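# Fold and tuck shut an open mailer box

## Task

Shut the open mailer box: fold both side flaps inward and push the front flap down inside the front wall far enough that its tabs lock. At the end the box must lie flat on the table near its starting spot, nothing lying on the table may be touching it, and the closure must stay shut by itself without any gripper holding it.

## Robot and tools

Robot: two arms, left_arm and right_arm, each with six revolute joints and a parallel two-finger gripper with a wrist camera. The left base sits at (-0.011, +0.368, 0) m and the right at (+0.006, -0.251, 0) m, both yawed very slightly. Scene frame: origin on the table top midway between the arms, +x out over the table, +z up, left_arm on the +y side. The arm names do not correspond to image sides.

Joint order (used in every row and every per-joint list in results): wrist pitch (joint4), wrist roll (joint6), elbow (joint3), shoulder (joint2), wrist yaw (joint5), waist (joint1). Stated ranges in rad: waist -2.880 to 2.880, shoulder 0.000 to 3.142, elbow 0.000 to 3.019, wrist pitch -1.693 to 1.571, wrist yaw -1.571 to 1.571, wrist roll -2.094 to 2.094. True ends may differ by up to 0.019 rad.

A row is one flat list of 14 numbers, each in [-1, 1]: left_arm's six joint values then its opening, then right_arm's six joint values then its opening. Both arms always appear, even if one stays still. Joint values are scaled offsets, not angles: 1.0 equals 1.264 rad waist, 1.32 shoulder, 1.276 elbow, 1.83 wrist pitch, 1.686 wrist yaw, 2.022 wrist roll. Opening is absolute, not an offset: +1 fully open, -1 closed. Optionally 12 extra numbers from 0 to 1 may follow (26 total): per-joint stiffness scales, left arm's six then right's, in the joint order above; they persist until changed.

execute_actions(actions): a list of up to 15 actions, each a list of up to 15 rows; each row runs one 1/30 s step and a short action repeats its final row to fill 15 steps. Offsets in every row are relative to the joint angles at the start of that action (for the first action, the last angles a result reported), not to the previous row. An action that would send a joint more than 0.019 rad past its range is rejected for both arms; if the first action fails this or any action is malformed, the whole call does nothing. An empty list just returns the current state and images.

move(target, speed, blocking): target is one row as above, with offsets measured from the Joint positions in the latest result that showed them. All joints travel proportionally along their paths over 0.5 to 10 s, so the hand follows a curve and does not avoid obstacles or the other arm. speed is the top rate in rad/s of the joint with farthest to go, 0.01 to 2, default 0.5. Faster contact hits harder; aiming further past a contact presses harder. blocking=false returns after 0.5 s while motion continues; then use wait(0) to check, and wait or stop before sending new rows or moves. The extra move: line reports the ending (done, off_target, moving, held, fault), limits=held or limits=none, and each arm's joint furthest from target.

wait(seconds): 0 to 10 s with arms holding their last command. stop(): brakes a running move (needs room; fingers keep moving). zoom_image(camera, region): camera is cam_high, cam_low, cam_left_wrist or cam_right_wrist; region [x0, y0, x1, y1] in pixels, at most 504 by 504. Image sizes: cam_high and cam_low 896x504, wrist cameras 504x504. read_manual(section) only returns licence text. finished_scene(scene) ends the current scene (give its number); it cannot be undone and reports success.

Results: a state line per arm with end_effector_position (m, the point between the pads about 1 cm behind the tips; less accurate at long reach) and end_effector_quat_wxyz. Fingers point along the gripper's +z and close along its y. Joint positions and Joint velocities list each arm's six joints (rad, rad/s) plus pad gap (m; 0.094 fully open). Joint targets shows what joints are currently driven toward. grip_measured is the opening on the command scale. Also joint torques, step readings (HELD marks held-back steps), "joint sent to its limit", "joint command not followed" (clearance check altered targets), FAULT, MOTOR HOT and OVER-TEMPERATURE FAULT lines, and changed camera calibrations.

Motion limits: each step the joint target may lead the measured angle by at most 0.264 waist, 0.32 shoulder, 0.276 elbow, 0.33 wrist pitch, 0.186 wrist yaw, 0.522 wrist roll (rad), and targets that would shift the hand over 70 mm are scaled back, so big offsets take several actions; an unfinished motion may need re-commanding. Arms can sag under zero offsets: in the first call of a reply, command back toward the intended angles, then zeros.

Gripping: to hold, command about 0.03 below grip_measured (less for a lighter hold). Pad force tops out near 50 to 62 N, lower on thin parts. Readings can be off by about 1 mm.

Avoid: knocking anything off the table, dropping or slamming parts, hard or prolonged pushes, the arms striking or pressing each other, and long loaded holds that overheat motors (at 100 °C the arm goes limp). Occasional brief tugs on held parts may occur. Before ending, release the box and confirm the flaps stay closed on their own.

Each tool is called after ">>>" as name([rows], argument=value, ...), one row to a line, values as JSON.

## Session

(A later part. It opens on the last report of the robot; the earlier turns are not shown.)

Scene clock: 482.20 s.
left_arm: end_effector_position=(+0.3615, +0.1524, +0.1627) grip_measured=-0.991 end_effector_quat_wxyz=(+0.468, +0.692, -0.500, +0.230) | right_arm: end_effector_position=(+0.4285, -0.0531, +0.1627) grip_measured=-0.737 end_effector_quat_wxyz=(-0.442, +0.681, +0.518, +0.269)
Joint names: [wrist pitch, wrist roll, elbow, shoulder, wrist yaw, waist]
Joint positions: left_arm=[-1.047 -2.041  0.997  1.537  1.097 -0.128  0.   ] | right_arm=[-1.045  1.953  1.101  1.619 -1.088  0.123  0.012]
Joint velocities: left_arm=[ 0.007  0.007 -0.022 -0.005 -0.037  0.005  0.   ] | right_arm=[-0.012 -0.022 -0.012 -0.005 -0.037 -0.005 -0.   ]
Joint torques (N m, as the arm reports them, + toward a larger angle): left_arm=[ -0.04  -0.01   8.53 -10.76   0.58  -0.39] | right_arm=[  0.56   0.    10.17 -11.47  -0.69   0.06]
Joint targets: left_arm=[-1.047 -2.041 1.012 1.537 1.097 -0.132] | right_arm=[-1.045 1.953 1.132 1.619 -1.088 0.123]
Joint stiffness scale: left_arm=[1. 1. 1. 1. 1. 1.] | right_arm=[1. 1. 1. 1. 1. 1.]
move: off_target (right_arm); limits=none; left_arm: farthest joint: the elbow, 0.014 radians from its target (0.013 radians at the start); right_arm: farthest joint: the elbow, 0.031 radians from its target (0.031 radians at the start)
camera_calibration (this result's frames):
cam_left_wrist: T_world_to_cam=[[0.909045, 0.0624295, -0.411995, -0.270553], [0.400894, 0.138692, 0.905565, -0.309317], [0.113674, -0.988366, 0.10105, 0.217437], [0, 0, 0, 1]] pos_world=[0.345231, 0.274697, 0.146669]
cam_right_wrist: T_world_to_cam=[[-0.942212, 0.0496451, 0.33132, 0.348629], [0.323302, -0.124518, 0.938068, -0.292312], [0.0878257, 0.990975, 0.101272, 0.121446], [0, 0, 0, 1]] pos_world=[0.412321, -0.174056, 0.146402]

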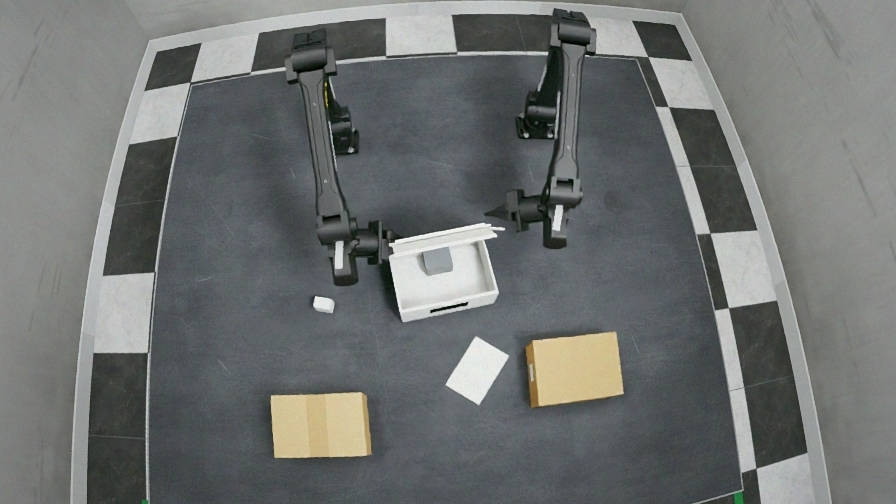

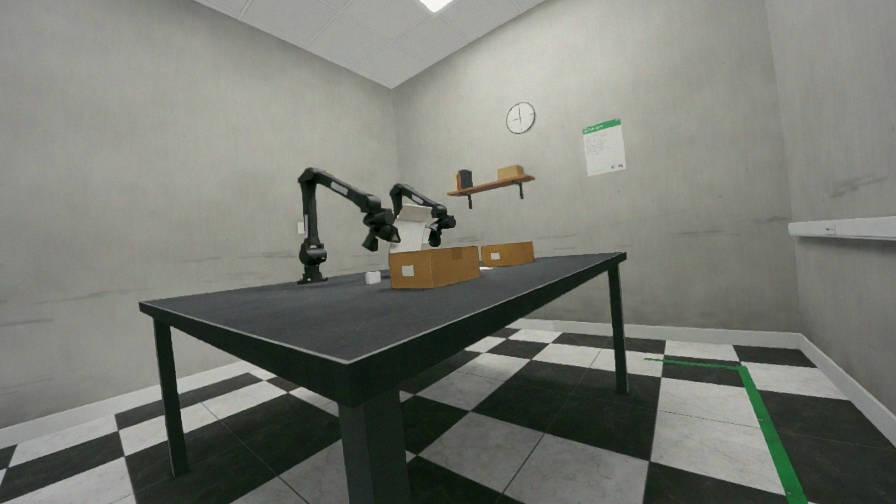

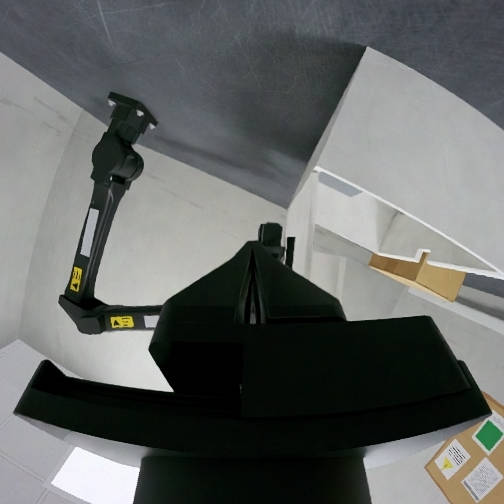

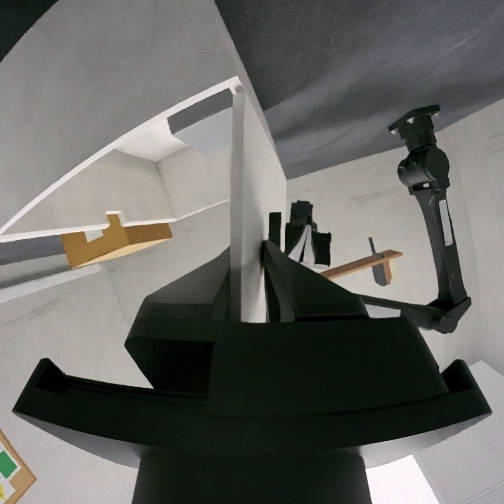

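>>> move(target=[0,0,0.122,0.08,0,0.038,-0.5, 0,0,0.024,0,0,0,-0.74], speed=0.1)

>>> zoom_image(camera="cam_high", region=[370, 190, 570, 335])

Scene clock: 494.50 s.
left_arm: end_effector_position=(+0.4102, +0.1620, +0.1654) grip_measured=-0.502 end_effector_quat_wxyz=(+0.458, +0.697, -0.492, +0.249) | right_arm: end_effector_position=(+0.4285, -0.0531, +0.1627) grip_measured=-0.738 end_effector_quat_wxyz=(-0.442, +0.681, +0.518, +0.269)
Joint names: [wrist pitch, wrist roll, elbow, shoulder, wrist yaw, waist]
Joint positions: left_arm=[-1.047 -2.041  1.108  1.621  1.097 -0.089  0.023] | right_arm=[-1.045  1.953  1.101  1.619 -1.088  0.123  0.012]
Joint velocities: left_arm=[ 0.007 -0.007 -0.012  0.005  0.007 -0.005  0.001] | right_arm=[-0.022  0.022 -0.022 -0.005 -0.037 -0.005 -0.001]
Joint torques (N m, as the arm reports them, + toward a larger angle): left_arm=[  0.03  -0.01  11.33 -10.35   0.58   0.64] | right_arm=[  0.77   0.05  10.32 -11.76  -0.69  -0.42]
Joint targets: left_arm=[-1.047 -2.041 1.153 1.642 1.097 -0.080] | right_arm=[-1.045 1.953 1.132 1.619 -1.088 0.123]
Joint stiffness scale: left_arm=[1. 1. 1. 1. 1. 1.] | right_arm=[1. 1. 1. 1. 1. 1.]
move: off_target (left_arm, right_arm); limits=none; left_arm: farthest joint: the elbow, 0.045 radians from its target (0.155 radians at the start); right_arm: farthest joint: the elbow, 0.031 radians from its target (0.031 radians at the start)
camera_calibration (this result's frames):
cam_left_wrist: T_world_to_cam=[[0.916423, 0.0961193, -0.388497, -0.326645], [0.371469, 0.156942, 0.915085, -0.32504], [0.148929, -0.982919, 0.10812, 0.20455], [0, 0, 0, 1]] pos_world=[0.389623, 0.283466, 0.148422]
cam_right_wrist: T_world_to_cam=[[-0.942212, 0.0496451, 0.33132, 0.348629], [0.323302, -0.124518, 0.938068, -0.292312], [0.0878257, 0.990975, 0.101272, 0.121446], [0, 0, 0, 1]] pos_world=[0.412321, -0.174056, 0.146402]

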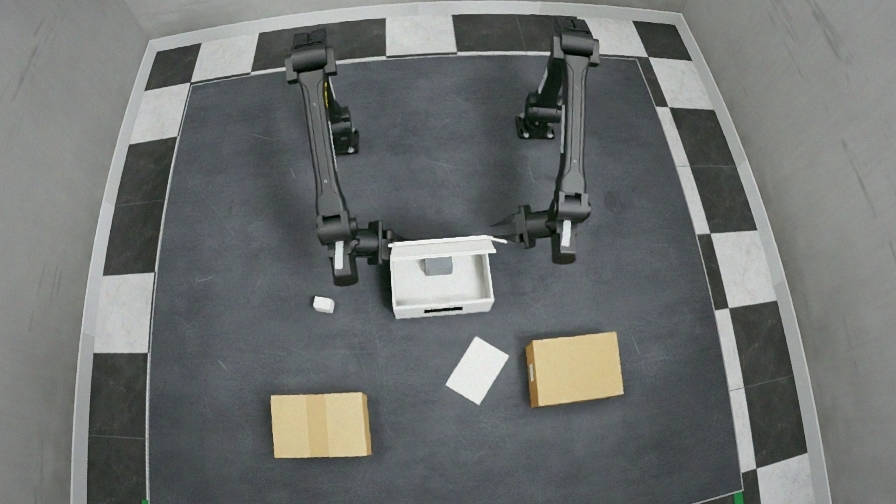

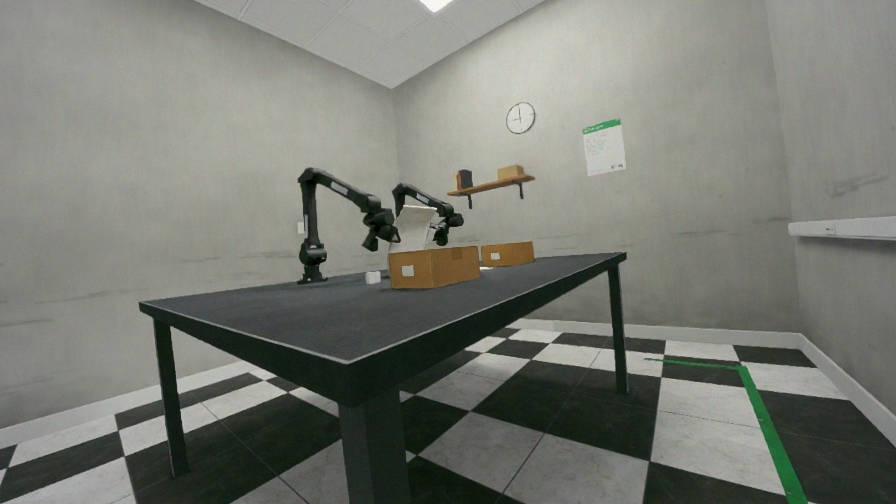

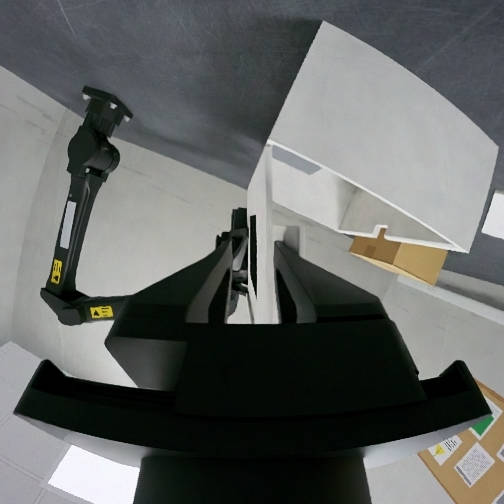

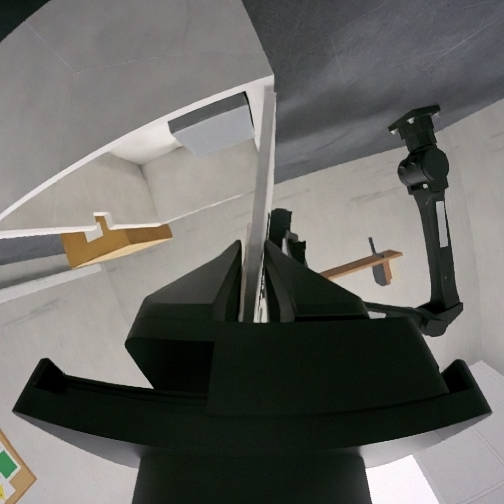

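Region (370, 190, 570, 335) of cam_high's 896x504 image, scaled by 2.520, with more detail than that image has; it fills the top 365 rows of this view, and the rest is white.

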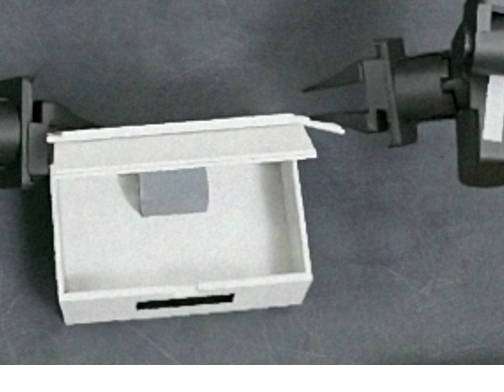

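>>> move(target=[0,0,0.025,0,0,0,-0.5, 0,0,0.024,0,0,0,-0.9])

>>> execute_actions([
  [[0,0,0.025,0,0,0.01,-0.35,0,0,0.024,0,0,0,-0.9]],
  [[0,0,0.025,0,0,0,-0.2,0,0,0.024,0,0,0,-0.9]],
  [[0,0,0.025,0,0,0,-0.05,0,0,0.024,0,0,0,-0.9]],
  [[0,0,0.025,0,0,0,0.1,0,0,0.024,0,0,0,-0.9]],
])

>>> zoom_image(camera="cam_high", region=[370, 190, 570, 335])

Scene clock: 509.33 s.
left_arm: end_effector_position=(+0.4097, +0.1620, +0.1649) grip_measured=-0.502 end_effector_quat_wxyz=(+0.458, +0.697, -0.492, +0.249) | right_arm: end_effector_position=(+0.4267, -0.0523, +0.1646) grip_measured=-0.896 end_effector_quat_wxyz=(-0.447, +0.680, +0.515, +0.269)
Joint names: [wrist pitch, wrist roll, elbow, shoulder, wrist yaw, waist]
Joint positions: left_arm=[-1.047 -2.041  1.107  1.621  1.097 -0.089  0.023] | right_arm=[-1.05   1.955  1.099  1.617 -1.099  0.123  0.005]
Joint velocities: left_arm=[ 0.002 -0.022 -0.012  0.005  0.007 -0.005 -0.001] | right_arm=[ 0.017  0.007  0.002 -0.015  0.007  0.005 -0.001]
Joint torques (N m, as the arm reports them, + toward a larger angle): left_arm=[  0.01  -0.02  10.25 -12.01   0.58  -0.11] | right_arm=[  0.82  -0.01  10.37 -10.98  -0.24  -0.33]
Joint targets: left_arm=[-1.047 -2.041 1.140 1.621 1.097 -0.089] | right_arm=[-1.045 1.953 1.132 1.619 -1.088 0.123]
Joint stiffness scale: left_arm=[1. 1. 1. 1. 1. 1.] | right_arm=[1. 1. 1. 1. 1. 1.]
move: off_target (left_arm, right_arm); limits=none; left_arm: farthest joint: the elbow, 0.033 radians from its target (0.032 radians at the start); right_arm: farthest joint: the elbow, 0.032 radians from its target (0.031 radians at the start)
camera_calibration (this result's frames):
cam_left_wrist: T_world_to_cam=[[0.915834, 0.0961915, -0.389867, -0.325921], [0.372854, 0.156773, 0.91455, -0.324844], [0.149092, -0.982939, 0.107712, 0.204748], [0, 0, 0, 1]] pos_world=[0.389082, 0.283532, 0.147966]
cam_right_wrist: T_world_to_cam=[[-0.939337, 0.0469203, 0.339771, 0.343514], [0.33116, -0.133922, 0.934023, -0.296645], [0.0893275, 0.98988, 0.11026, 0.118407], [0, 0, 0, 1]] pos_world=[0.410335, -0.173054, 0.147302]

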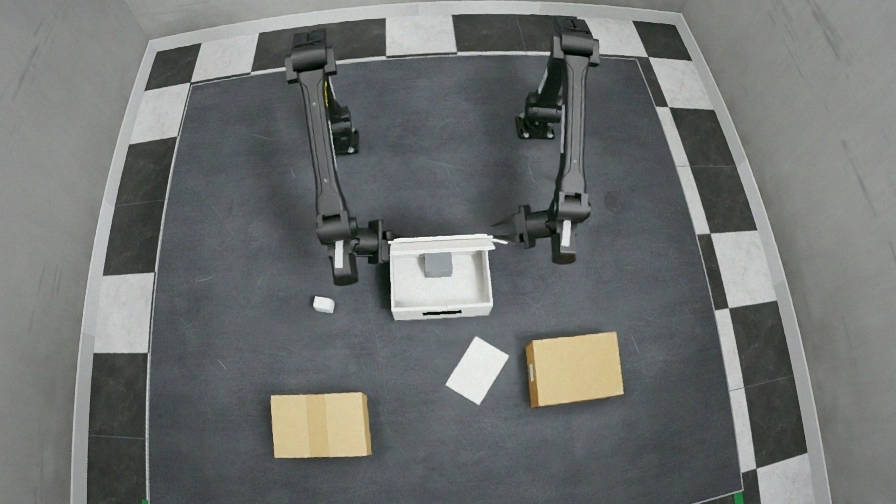

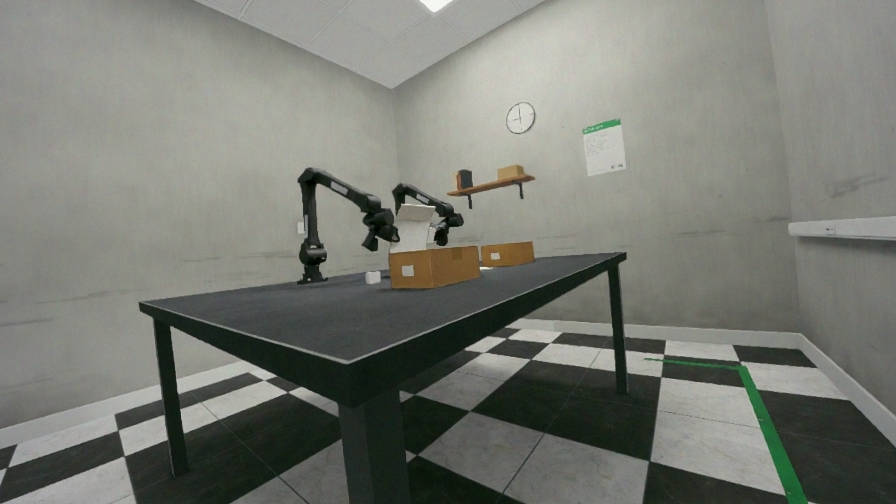

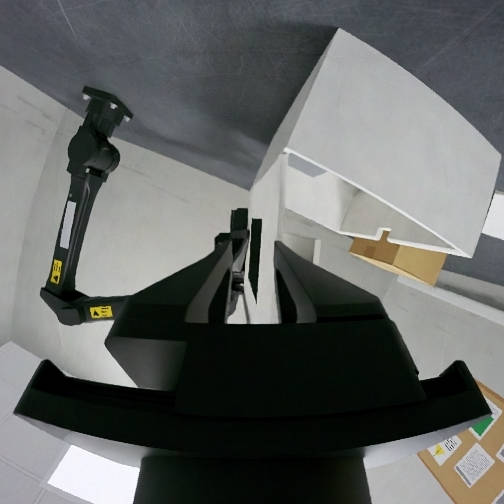

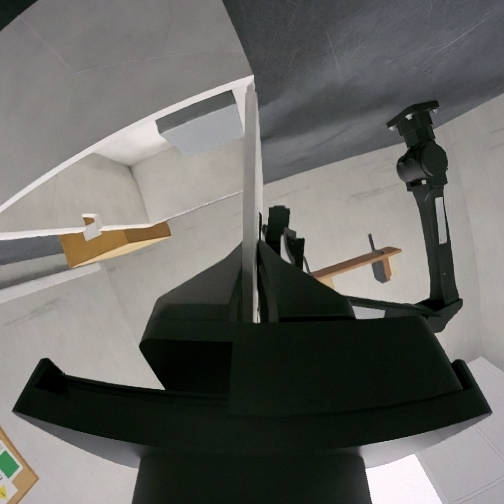

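Scene clock: 511.33 s.
left_arm: end_effector_position=(+0.4109, +0.1646, +0.1649) grip_measured=+0.098 end_effector_quat_wxyz=(+0.458, +0.699, -0.490, +0.250) | right_arm: end_effector_position=(+0.4267, -0.0522, +0.1649) grip_measured=-0.898 end_effector_quat_wxyz=(-0.448, +0.680, +0.515, +0.270)
Joint names: [wrist pitch, wrist roll, elbow, shoulder, wrist yaw, waist]
Joint positions: left_arm=[-1.047 -2.041  1.107  1.621  1.097 -0.083  0.052] | right_arm=[-1.05   1.955  1.099  1.617 -1.1    0.123  0.005]
Joint velocities: left_arm=[ 0.002 -0.022  0.012 -0.005  0.037 -0.005 -0.001] | right_arm=[ 0.007  0.007  0.012 -0.005  0.037 -0.015 -0.   ]
Joint torques (N m, as the arm reports them, + toward a larger angle): left_arm=[  0.05  -0.01  10.18 -12.07   0.58  -0.13] | right_arm=[  0.61   0.03  10.22 -11.49  -0.65   0.16]
Joint targets: left_arm=[-1.047 -2.041 1.138 1.621 1.097 -0.083] | right_arm=[-1.050 1.955 1.130 1.617 -1.100 0.123]
Joint stiffness scale: left_arm=[1. 1. 1. 1. 1. 1.] | right_arm=[1. 1. 1. 1. 1. 1.]
Step readings (joint positions; steps 1 to 15: 1st action; 16 to 30: 2nd action; 31 to 45: 3rd action; 46 to 60: 4th action):
0: left_arm=[-1.047 -2.041 1.107 1.621 1.097 -0.089] | right_arm=[-1.050 1.955 1.099 1.617 -1.099 0.123]
1: left_arm=[-1.047 -2.041 1.107 1.621 1.097 -0.089] | right_arm=[-1.050 1.955 1.099 1.617 -1.099 0.123]
2: left_arm=[-1.047 -2.041 1.107 1.621 1.097 -0.089] | right_arm=[-1.050 1.955 1.099 1.617 -1.100 0.123]
4: left_arm=[-1.047 -2.041 1.107 1.621 1.097 -0.087] | right_arm=[-1.050 1.955 1.099 1.617 -1.100 0.123]
8: left_arm=[-1.047 -2.041 1.107 1.621 1.097 -0.084] | right_arm=[-1.050 1.955 1.099 1.617 -1.100 0.123]
15: left_arm=[-1.047 -2.041 1.107 1.621 1.097 -0.083] | right_arm=[-1.050 1.955 1.099 1.617 -1.100 0.123]
16: left_arm=[-1.047 -2.041 1.107 1.621 1.097 -0.083] | right_arm=[-1.050 1.955 1.099 1.617 -1.100 0.123]
17: left_arm=[-1.047 -2.041 1.107 1.621 1.097 -0.083] | right_arm=[-1.050 1.955 1.099 1.617 -1.100 0.123]
19: left_arm=[-1.047 -2.041 1.107 1.621 1.097 -0.083] | right_arm=[-1.050 1.955 1.099 1.617 -1.100 0.123]
23: left_arm=[-1.047 -2.041 1.107 1.621 1.097 -0.083] | right_arm=[-1.050 1.955 1.099 1.617 -1.100 0.123]
30: left_arm=[-1.047 -2.041 1.107 1.621 1.097 -0.083] | right_arm=[-1.050 1.955 1.099 1.617 -1.100 0.123]
31: left_arm=[-1.047 -2.041 1.107 1.621 1.097 -0.083] | right_arm=[-1.050 1.955 1.099 1.617 -1.100 0.123]
32: left_arm=[-1.047 -2.041 1.107 1.621 1.097 -0.083] | right_arm=[-1.050 1.955 1.099 1.617 -1.100 0.123]
34: left_arm=[-1.047 -2.041 1.107 1.621 1.097 -0.083] | right_arm=[-1.050 1.955 1.099 1.617 -1.100 0.123]
38: left_arm=[-1.047 -2.041 1.107 1.621 1.097 -0.083] | right_arm=[-1.050 1.955 1.099 1.617 -1.100 0.123]
45: left_arm=[-1.047 -2.041 1.107 1.621 1.097 -0.083] | right_arm=[-1.050 1.955 1.099 1.617 -1.100 0.123]
46: left_arm=[-1.047 -2.041 1.107 1.621 1.097 -0.083] | right_arm=[-1.050 1.955 1.099 1.617 -1.100 0.123]
47: left_arm=[-1.047 -2.041 1.107 1.621 1.097 -0.083] | right_arm=[-1.050 1.955 1.099 1.617 -1.100 0.123]
49: left_arm=[-1.047 -2.041 1.107 1.621 1.097 -0.083] | right_arm=[-1.050 1.955 1.099 1.617 -1.100 0.123]
53: left_arm=[-1.047 -2.041 1.107 1.621 1.097 -0.083] | right_arm=[-1.050 1.955 1.099 1.617 -1.100 0.123]
60: Joint positions above
camera_calibration (this result's frames):
cam_left_wrist: T_world_to_cam=[[0.915229, 0.10178, -0.389867, -0.327984], [0.37189, 0.159045, 0.91455, -0.325691], [0.155089, -0.982011, 0.107712, 0.204472], [0, 0, 0, 1]] pos_world=[0.389591, 0.285976, 0.147966]
cam_right_wrist: T_world_to_cam=[[-0.939267, 0.0462705, 0.340052, 0.343282], [0.331352, -0.135691, 0.933699, -0.297014], [0.0893448, 0.98967, 0.112118, 0.117905], [0, 0, 0, 1]] pos_world=[0.410315, -0.172873, 0.147368]

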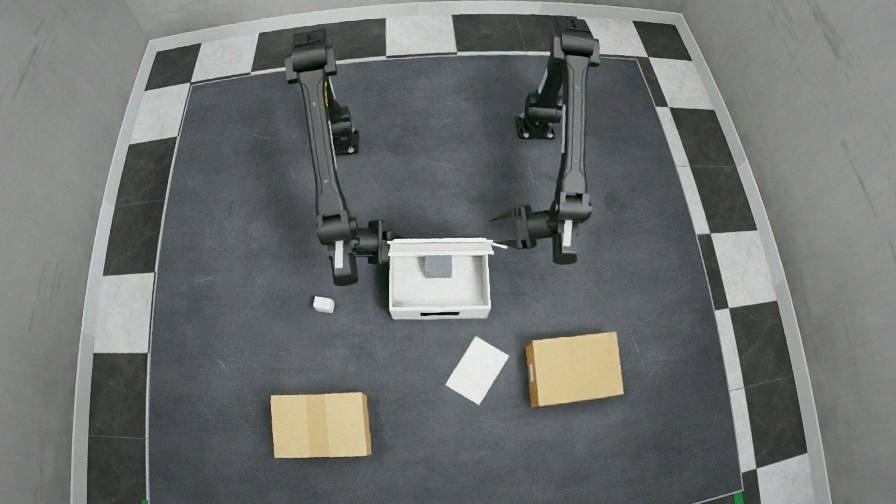

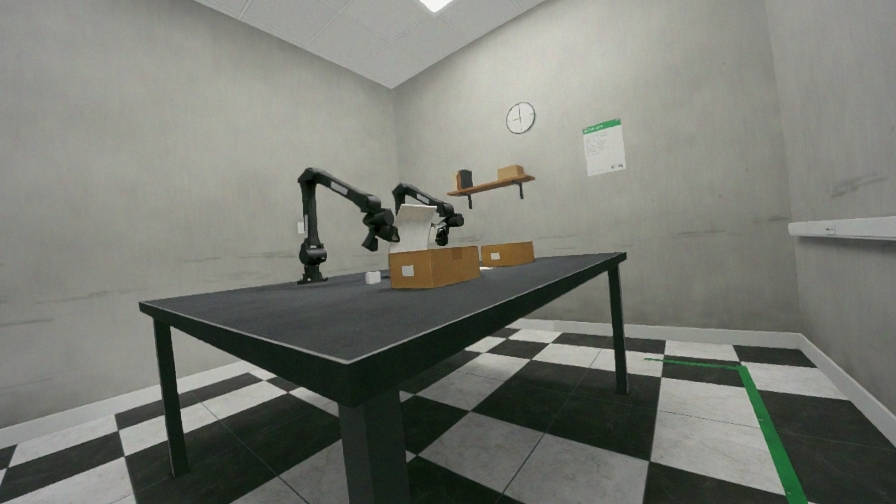

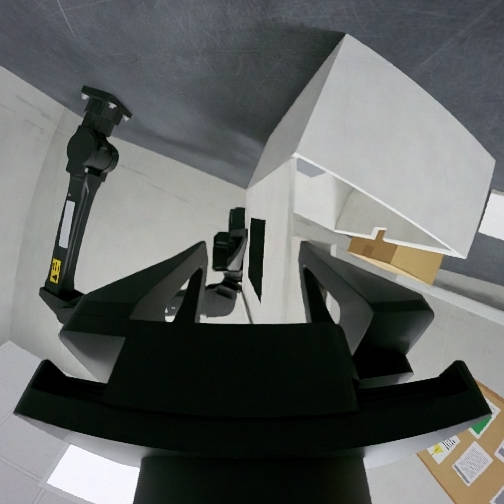

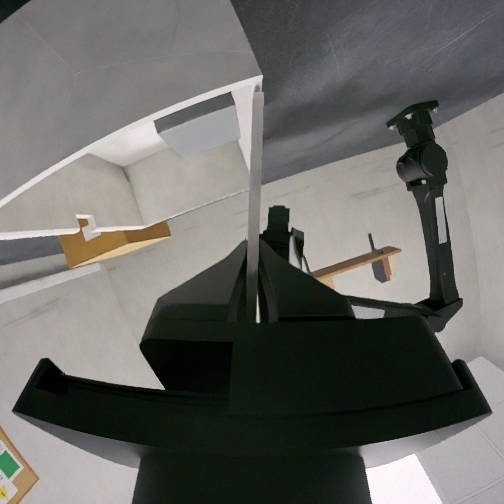

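Region (370, 190, 570, 335) of cam_high's 896x504 image, scaled by 2.520, with more detail than that image has; it fills the top 365 rows of this view, and the rest is white.

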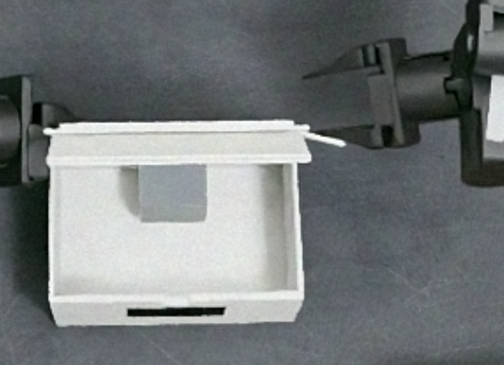

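>>> execute_actions([
  [[0,0,0.025,0,0,0,0.1,0,0,0.024,0,0,0,-1]],
  [[0,0,0.025,0,0,0,0.2,0,0,0.024,0,0,0,-1]],
  [[0,0,0.025,0,0,0,0.3,0,0,0.024,0,0,0,-1]],
  [[0,0,0.025,0,0,0,0.4,0,0,0.024,0,0,0,-1]],
  [[0,0,0.025,0,0,0,0.5,0,0,0.024,0,0,0,-1]],
])

>>> zoom_image(camera="cam_high", region=[370, 190, 570, 335])

Scene clock: 524.77 s.
left_arm: end_effector_position=(+0.4105, +0.1644, +0.1654) grip_measured=+0.498 end_effector_quat_wxyz=(+0.459, +0.699, -0.488, +0.250) | right_arm: end_effector_position=(+0.4265, -0.0520, +0.1653) grip_measured=-0.950 end_effector_quat_wxyz=(-0.450, +0.681, +0.511, +0.268)
Joint names: [wrist pitch, wrist roll, elbow, shoulder, wrist yaw, waist]
Joint positions: left_arm=[-1.049 -2.041  1.107  1.621  1.101 -0.083  0.07 ] | right_arm=[-1.052  1.962  1.099  1.617 -1.103  0.123  0.002]
Joint velocities: left_arm=[ 0.002 -0.007 -0.012 -0.005  0.037  0.005 -0.   ] | right_arm=[ 0.007  0.037  0.007 -0.024 -0.051 -0.015  0.001]
Joint torques (N m, as the arm reports them, + toward a larger angle): left_arm=[  0.11  -0.01  10.15 -11.9    0.51  -0.11] | right_arm=[  0.73   0.01  10.21 -11.05  -0.66  -0.36]
Joint targets: left_arm=[-1.047 -2.041 1.138 1.621 1.099 -0.083] | right_arm=[-1.052 1.959 1.130 1.617 -1.103 0.123]
Joint stiffness scale: left_arm=[1. 1. 1. 1. 1. 1.] | right_arm=[1. 1. 1. 1. 1. 1.]
Step readings (joint positions; steps 1 to 15: 1st action; 16 to 30: 2nd action; 31 to 45: 3rd action; 46 to 60: 4th action; 61 to 75: 5th action):
0: left_arm=[-1.047 -2.041 1.107 1.621 1.097 -0.083] | right_arm=[-1.050 1.955 1.099 1.617 -1.100 0.123]
1: left_arm=[-1.047 -2.041 1.107 1.621 1.097 -0.083] | right_arm=[-1.051 1.956 1.099 1.617 -1.102 0.123]
2: left_arm=[-1.047 -2.041 1.107 1.621 1.097 -0.083] | right_arm=[-1.052 1.956 1.099 1.617 -1.102 0.123]
4: left_arm=[-1.047 -2.041 1.107 1.621 1.097 -0.083] | right_arm=[-1.052 1.956 1.099 1.617 -1.102 0.123]
8: left_arm=[-1.047 -2.041 1.107 1.621 1.097 -0.083] | right_arm=[-1.052 1.956 1.099 1.617 -1.102 0.123]
15: left_arm=[-1.047 -2.041 1.107 1.621 1.097 -0.083] | right_arm=[-1.052 1.956 1.099 1.617 -1.102 0.123]
16: left_arm=[-1.047 -2.041 1.107 1.621 1.097 -0.083] | right_arm=[-1.052 1.956 1.099 1.617 -1.102 0.123]
17: left_arm=[-1.047 -2.041 1.107 1.621 1.097 -0.083] | right_arm=[-1.052 1.956 1.099 1.617 -1.103 0.123]
19: left_arm=[-1.047 -2.041 1.107 1.621 1.097 -0.083] | right_arm=[-1.052 1.956 1.099 1.617 -1.103 0.123]
23: left_arm=[-1.047 -2.041 1.107 1.621 1.097 -0.083] | right_arm=[-1.052 1.956 1.099 1.617 -1.103 0.123]
30: left_arm=[-1.047 -2.041 1.107 1.621 1.097 -0.083] | right_arm=[-1.052 1.956 1.099 1.617 -1.103 0.123]
31: left_arm=[-1.047 -2.041 1.107 1.621 1.097 -0.083] | right_arm=[-1.052 1.956 1.099 1.617 -1.103 0.123]
32: left_arm=[-1.047 -2.041 1.107 1.621 1.097 -0.083] | right_arm=[-1.052 1.957 1.099 1.617 -1.103 0.123]
34: left_arm=[-1.047 -2.041 1.107 1.621 1.097 -0.083] | right_arm=[-1.052 1.957 1.099 1.617 -1.103 0.123]
38: left_arm=[-1.047 -2.041 1.107 1.621 1.098 -0.083] | right_arm=[-1.052 1.957 1.099 1.617 -1.103 0.123]
45: left_arm=[-1.047 -2.041 1.107 1.621 1.098 -0.083] | right_arm=[-1.052 1.957 1.099 1.617 -1.103 0.123]
46: left_arm=[-1.047 -2.041 1.107 1.621 1.098 -0.083] | right_arm=[-1.052 1.958 1.099 1.617 -1.103 0.123]
47: left_arm=[-1.047 -2.041 1.107 1.621 1.099 -0.083] | right_arm=[-1.052 1.959 1.099 1.617 -1.103 0.123]
49: left_arm=[-1.048 -2.041 1.107 1.621 1.099 -0.083] | right_arm=[-1.052 1.959 1.099 1.617 -1.103 0.123]
53: left_arm=[-1.048 -2.041 1.107 1.621 1.099 -0.083] | right_arm=[-1.052 1.959 1.099 1.617 -1.103 0.123]
60: left_arm=[-1.048 -2.041 1.107 1.621 1.099 -0.083] | right_arm=[-1.052 1.959 1.099 1.617 -1.103 0.123]
61: left_arm=[-1.048 -2.041 1.107 1.621 1.099 -0.083] | right_arm=[-1.052 1.960 1.099 1.617 -1.103 0.123]
62: left_arm=[-1.049 -2.041 1.107 1.621 1.100 -0.083] | right_arm=[-1.052 1.962 1.099 1.617 -1.103 0.123]
64: left_arm=[-1.049 -2.041 1.107 1.621 1.101 -0.083] | right_arm=[-1.052 1.962 1.099 1.617 -1.103 0.123]
68: left_arm=[-1.049 -2.041 1.107 1.621 1.101 -0.083] | right_arm=[-1.052 1.962 1.099 1.617 -1.103 0.123]
75: Joint positions above
camera_calibration (this result's frames):
cam_left_wrist: T_world_to_cam=[[0.914039, 0.10054, -0.392969, -0.326151], [0.374681, 0.161869, 0.912914, -0.32731], [0.155394, -0.981677, 0.110285, 0.203663], [0, 0, 0, 1]] pos_world=[0.389103, 0.285704, 0.148178]
cam_right_wrist: T_world_to_cam=[[-0.936426, 0.0488357, 0.347449, 0.340674], [0.338187, -0.138152, 0.930883, -0.299834], [0.093461, 0.989206, 0.112853, 0.115825], [0, 0, 0, 1]] pos_world=[0.409591, -0.172635, 0.147672]

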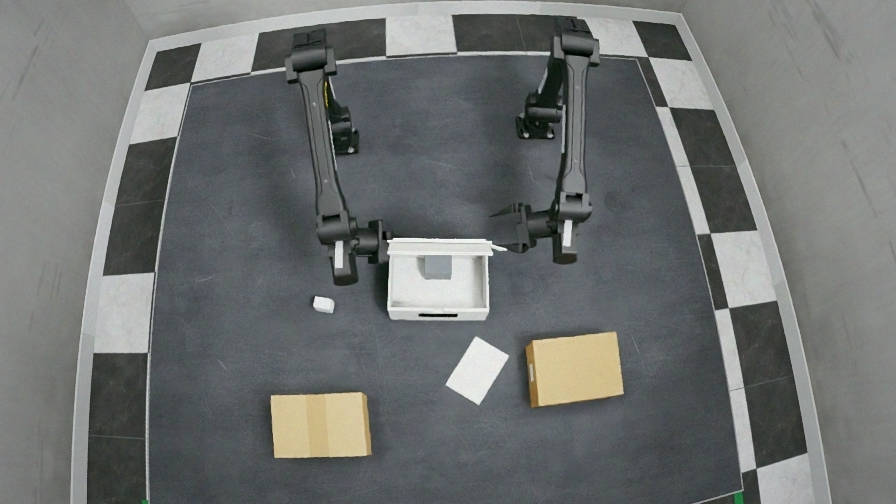

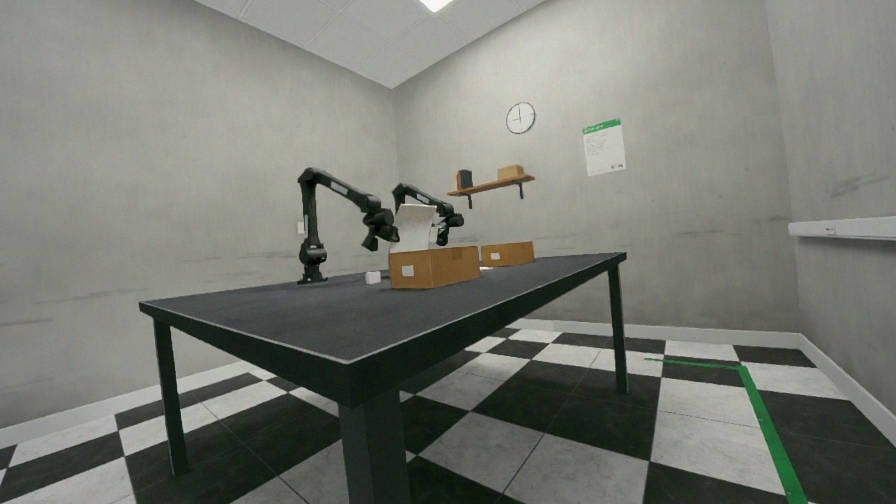

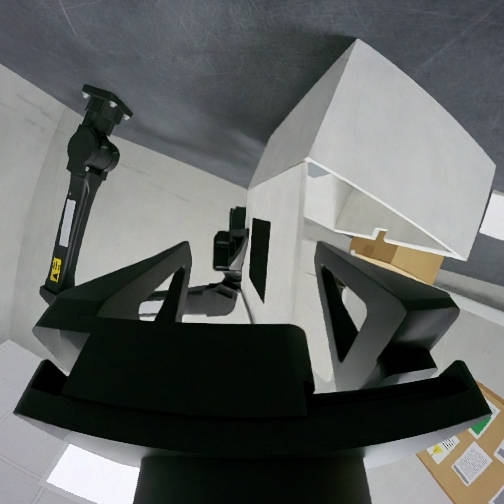

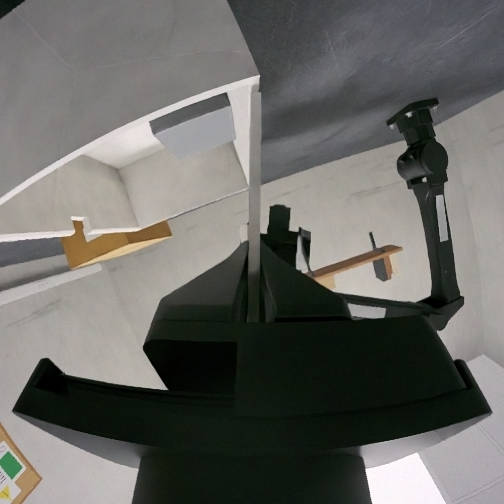

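Region (370, 190, 570, 335) of cam_high's 896x504 image, scaled by 2.520, with more detail than that image has; it fills the top 365 rows of this view, and the rest is white.

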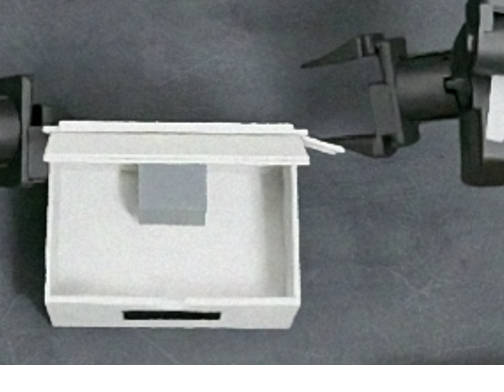

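>>> execute_actions([
  [[0,0,0.025,0,0,0,0.6,0,0,0.024,0,0,0,-1]],
  [[0,0,0.025,0,0,0,0.7,0,0,0.024,0,0,0,-1]],
  [[0,0,0.025,0,0,0,0.8,0,0,0.024,0,0,0,-1]],
  [[0,0,0.025,0,0,0,0.9,0,0,0.024,0,0,0,-1]],
  [[0,0,0.025,0,0,0,1,0,0,0.024,0,0,0,-1]],
])

>>> zoom_image(camera="cam_high", region=[370, 190, 570, 335])

Scene clock: 537.33 s.
left_arm: end_effector_position=(+0.4076, +0.1640, +0.1668) grip_measured=+1.000 end_effector_quat_wxyz=(+0.466, +0.699, -0.483, +0.245) | right_arm: end_effector_position=(+0.4267, -0.0520, +0.1653) grip_measured=-0.950 end_effector_quat_wxyz=(-0.452, +0.686, +0.505, +0.264)
Joint names: [wrist pitch, wrist roll, elbow, shoulder, wrist yaw, waist]
Joint positions: left_arm=[-1.068 -2.041  1.107  1.621  1.109 -0.083  0.094] | right_arm=[-1.05   1.982  1.099  1.617 -1.103  0.123  0.002]
Joint velocities: left_arm=[-0.017 -0.037 -0.012 -0.005 -0.037 -0.005  0.   ] | right_arm=[ 0.007 -0.007  0.007 -0.015  0.022 -0.005  0.   ]
Joint torques (N m, as the arm reports them, + toward a larger angle): left_arm=[  0.23  -0.02  10.13 -12.01   0.53  -0.2 ] | right_arm=[  0.51  -0.03  10.21 -11.05  -0.69  -0.07]
Joint targets: left_arm=[-1.064 -2.041 1.138 1.621 1.108 -0.083] | right_arm=[-1.051 1.978 1.130 1.616 -1.103 0.123]
Joint stiffness scale: left_arm=[1. 1. 1. 1. 1. 1.] | right_arm=[1. 1. 1. 1. 1. 1.]
Step readings (joint positions; steps 1 to 15: 1st action; 16 to 30: 2nd action; 31 to 45: 3rd action; 46 to 60: 4th action; 61 to 75: 5th action):
0: left_arm=[-1.049 -2.041 1.107 1.621 1.101 -0.083] | right_arm=[-1.052 1.962 1.099 1.617 -1.103 0.123]
1: left_arm=[-1.050 -2.041 1.107 1.621 1.101 -0.083] | right_arm=[-1.052 1.963 1.099 1.617 -1.103 0.123]
2: left_arm=[-1.051 -2.041 1.107 1.621 1.102 -0.083] | right_arm=[-1.052 1.965 1.099 1.617 -1.103 0.123]
4: left_arm=[-1.052 -2.041 1.107 1.621 1.102 -0.083] | right_arm=[-1.052 1.966 1.099 1.617 -1.103 0.123]
8: left_arm=[-1.052 -2.041 1.107 1.621 1.102 -0.083] | right_arm=[-1.052 1.966 1.099 1.617 -1.103 0.123]
15: left_arm=[-1.052 -2.041 1.107 1.621 1.102 -0.083] | right_arm=[-1.052 1.966 1.099 1.617 -1.103 0.123]
16: left_arm=[-1.053 -2.041 1.107 1.621 1.103 -0.083] | right_arm=[-1.052 1.967 1.099 1.617 -1.103 0.123]
17: left_arm=[-1.054 -2.041 1.107 1.621 1.104 -0.083] | right_arm=[-1.052 1.969 1.099 1.617 -1.103 0.123]
19: left_arm=[-1.056 -2.041 1.107 1.621 1.104 -0.083] | right_arm=[-1.051 1.970 1.099 1.617 -1.103 0.123]
23: left_arm=[-1.056 -2.041 1.107 1.621 1.104 -0.083] | right_arm=[-1.051 1.970 1.099 1.617 -1.103 0.123]
30: left_arm=[-1.056 -2.041 1.107 1.621 1.104 -0.083] | right_arm=[-1.051 1.970 1.099 1.617 -1.103 0.123]
31: left_arm=[-1.056 -2.041 1.107 1.621 1.105 -0.083] | right_arm=[-1.051 1.971 1.099 1.617 -1.103 0.123]
32: left_arm=[-1.058 -2.041 1.107 1.621 1.105 -0.083] | right_arm=[-1.051 1.973 1.099 1.617 -1.103 0.123]
34: left_arm=[-1.060 -2.041 1.107 1.621 1.106 -0.083] | right_arm=[-1.051 1.974 1.099 1.617 -1.103 0.123]
38: left_arm=[-1.060 -2.041 1.107 1.621 1.106 -0.083] | right_arm=[-1.051 1.974 1.099 1.617 -1.103 0.123]
45: left_arm=[-1.060 -2.041 1.107 1.621 1.106 -0.083] | right_arm=[-1.051 1.974 1.099 1.617 -1.103 0.123]
46: left_arm=[-1.060 -2.041 1.107 1.621 1.107 -0.083] | right_arm=[-1.051 1.975 1.099 1.617 -1.103 0.123]
47: left_arm=[-1.062 -2.041 1.107 1.621 1.107 -0.083] | right_arm=[-1.051 1.977 1.099 1.617 -1.103 0.123]
49: left_arm=[-1.064 -2.041 1.107 1.621 1.108 -0.083] | right_arm=[-1.051 1.978 1.099 1.617 -1.103 0.123]
53: left_arm=[-1.064 -2.041 1.107 1.621 1.108 -0.083] | right_arm=[-1.051 1.978 1.099 1.617 -1.103 0.123]
60: left_arm=[-1.064 -2.041 1.107 1.621 1.108 -0.083] | right_arm=[-1.051 1.978 1.099 1.617 -1.103 0.123]
61: left_arm=[-1.065 -2.041 1.107 1.621 1.109 -0.083] | right_arm=[-1.051 1.979 1.099 1.617 -1.103 0.123]
62: left_arm=[-1.067 -2.041 1.107 1.621 1.109 -0.083] | right_arm=[-1.051 1.981 1.099 1.617 -1.103 0.123]
64: left_arm=[-1.068 -2.041 1.107 1.621 1.109 -0.083] | right_arm=[-1.050 1.982 1.099 1.617 -1.103 0.123]
68: left_arm=[-1.068 -2.041 1.107 1.621 1.109 -0.083] | right_arm=[-1.050 1.982 1.099 1.617 -1.103 0.123]
75: Joint positions above
camera_calibration (this result's frames):
cam_left_wrist: T_world_to_cam=[[0.906161, 0.0979226, -0.41144, -0.316226], [0.392468, 0.167837, 0.904323, -0.33421], [0.157609, -0.980939, 0.113656, 0.202034], [0, 0, 0, 1]] pos_world=[0.385876, 0.285242, 0.149163]
cam_right_wrist: T_world_to_cam=[[-0.930103, 0.0578132, 0.362721, 0.336079], [0.352227, -0.139607, 0.925444, -0.305057], [0.104141, 0.988518, 0.109485, 0.111755], [0, 0, 0, 1]] pos_world=[0.408398, -0.172489, 0.148174]

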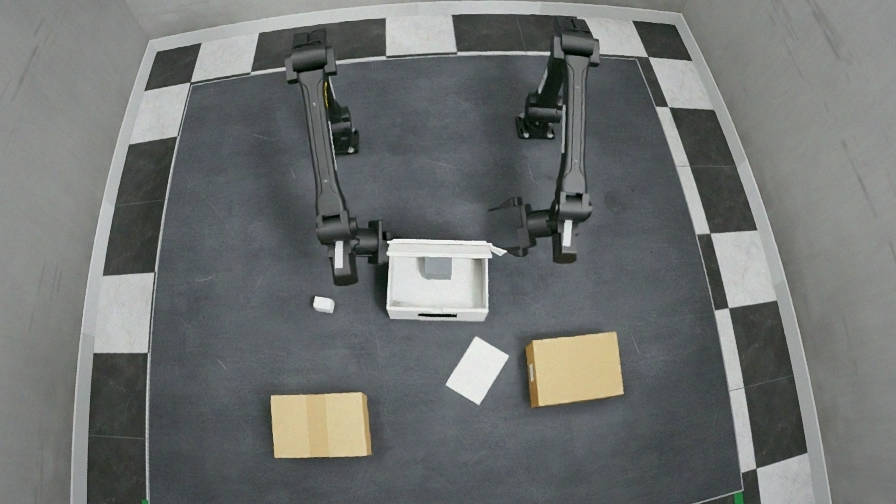

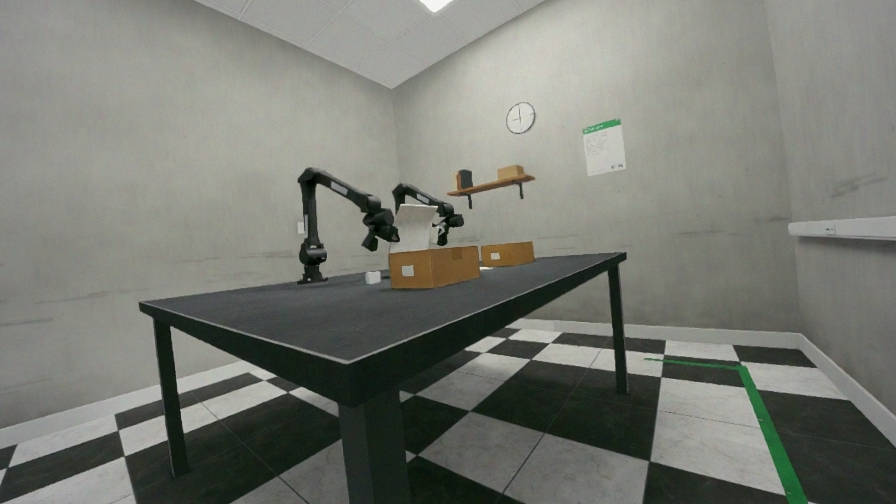

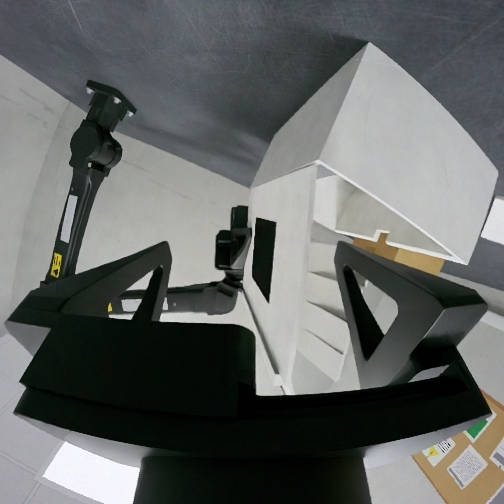

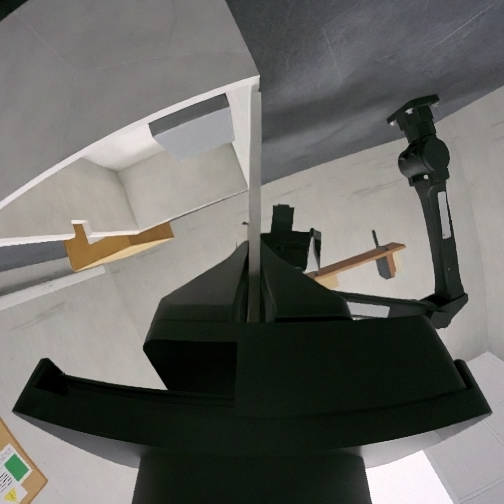

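Region (370, 190, 570, 335) of cam_high's 896x504 image, scaled by 2.520, with more detail than that image has; it fills the top 365 rows of this view, and the rest is white.

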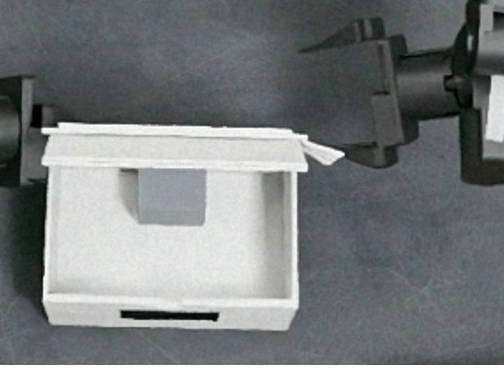

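>>> move(target=[0,0,0.097,0.063,0,-0.03,1, 0,-0.03,0.024,0,0,0,-1], speed=0.06)

>>> zoom_image(camera="cam_high", region=[370, 190, 570, 335])

Scene clock: 554.20 s.
left_arm: end_effector_position=(+0.4276, +0.1540, +0.1645) grip_measured=+1.000 end_effector_quat_wxyz=(+0.468, +0.696, -0.489, +0.240) | right_arm: end_effector_position=(+0.4287, -0.0561, +0.1653) grip_measured=-0.950 end_effector_quat_wxyz=(-0.448, +0.683, +0.508, +0.271)
Joint names: [wrist pitch, wrist roll, elbow, shoulder, wrist yaw, waist]
Joint positions: left_arm=[-1.079 -2.041  1.176  1.68   1.109 -0.1    0.094] | right_arm=[-1.05   1.963  1.099  1.617 -1.103  0.113  0.002]
Joint velocities: left_arm=[-0.012 -0.066 -0.007 -0.015  0.037  0.005  0.   ] | right_arm=[-0.007 -0.051  0.002 -0.005  0.051 -0.015  0.001]
Joint torques (N m, as the arm reports them, + toward a larger angle): left_arm=[  0.47  -0.01  12.13 -11.01   0.6   -1.74] | right_arm=[  0.51  -0.49  10.29 -11.32  -0.68   0.61]
Joint targets: left_arm=[-1.068 -2.041 1.231 1.704 1.109 -0.121] | right_arm=[-1.050 1.922 1.130 1.617 -1.103 0.123]
Joint stiffness scale: left_arm=[1. 1. 1. 1. 1. 1.] | right_arm=[1. 1. 1. 1. 1. 1.]
move: off_target (left_arm, right_arm); limits=none; left_arm: farthest joint: the elbow, 0.055 radians from its target (0.124 radians at the start); right_arm: farthest joint: the wrist roll, 0.041 radians from its target (0.061 radians at the start)
camera_calibration (this result's frames):
cam_left_wrist: T_world_to_cam=[[0.907719, 0.0830025, -0.411286, -0.332707], [0.39514, 0.160539, 0.904484, -0.338371], [0.141102, -0.983533, 0.112926, 0.196837], [0, 0, 0, 1]] pos_world=[0.407935, 0.275533, 0.146985]
cam_right_wrist: T_world_to_cam=[[-0.936427, 0.0582288, 0.345998, 0.343745], [0.335324, -0.1417, 0.931385, -0.300221], [0.103261, 0.988196, 0.113166, 0.11541], [0, 0, 0, 1]] pos_world=[0.410646, -0.176605, 0.147626]

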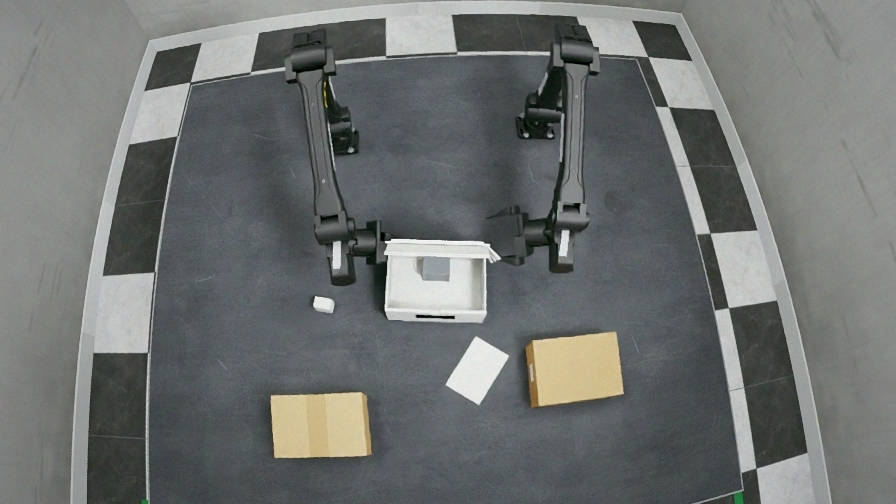

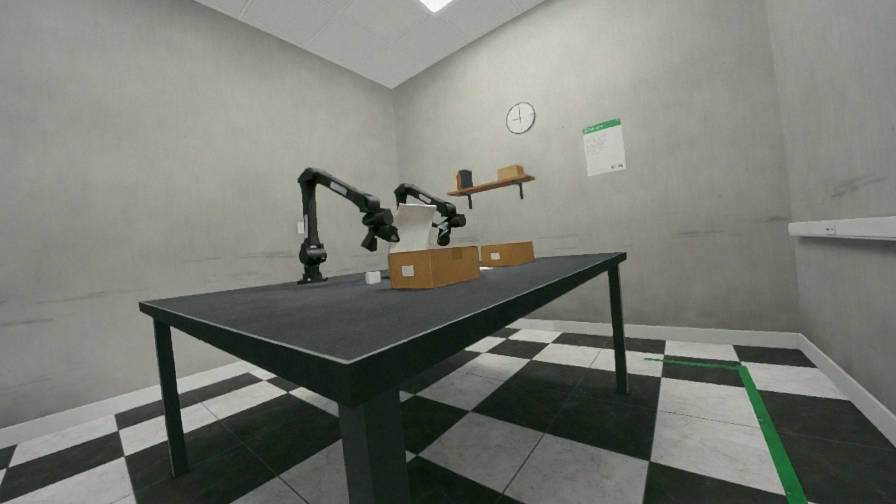

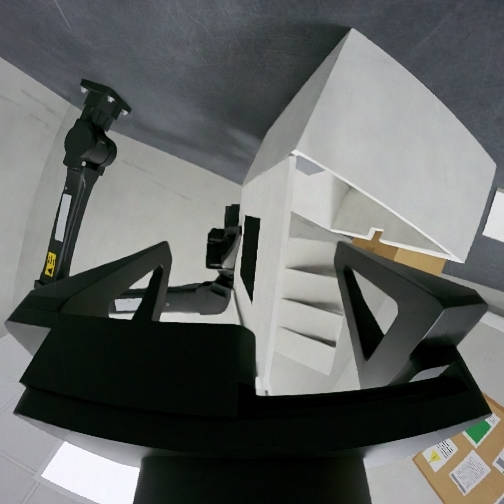

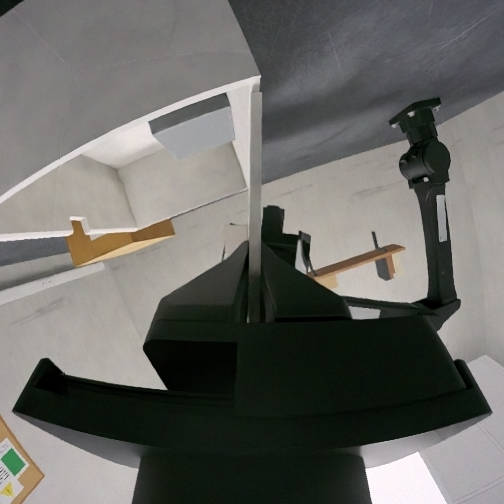

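Region (370, 190, 570, 335) of cam_high's 896x504 image, scaled by 2.520, with more detail than that image has; it fills the top 365 rows of this view, and the rest is white.

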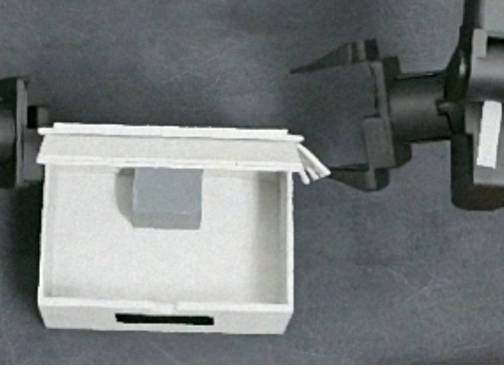

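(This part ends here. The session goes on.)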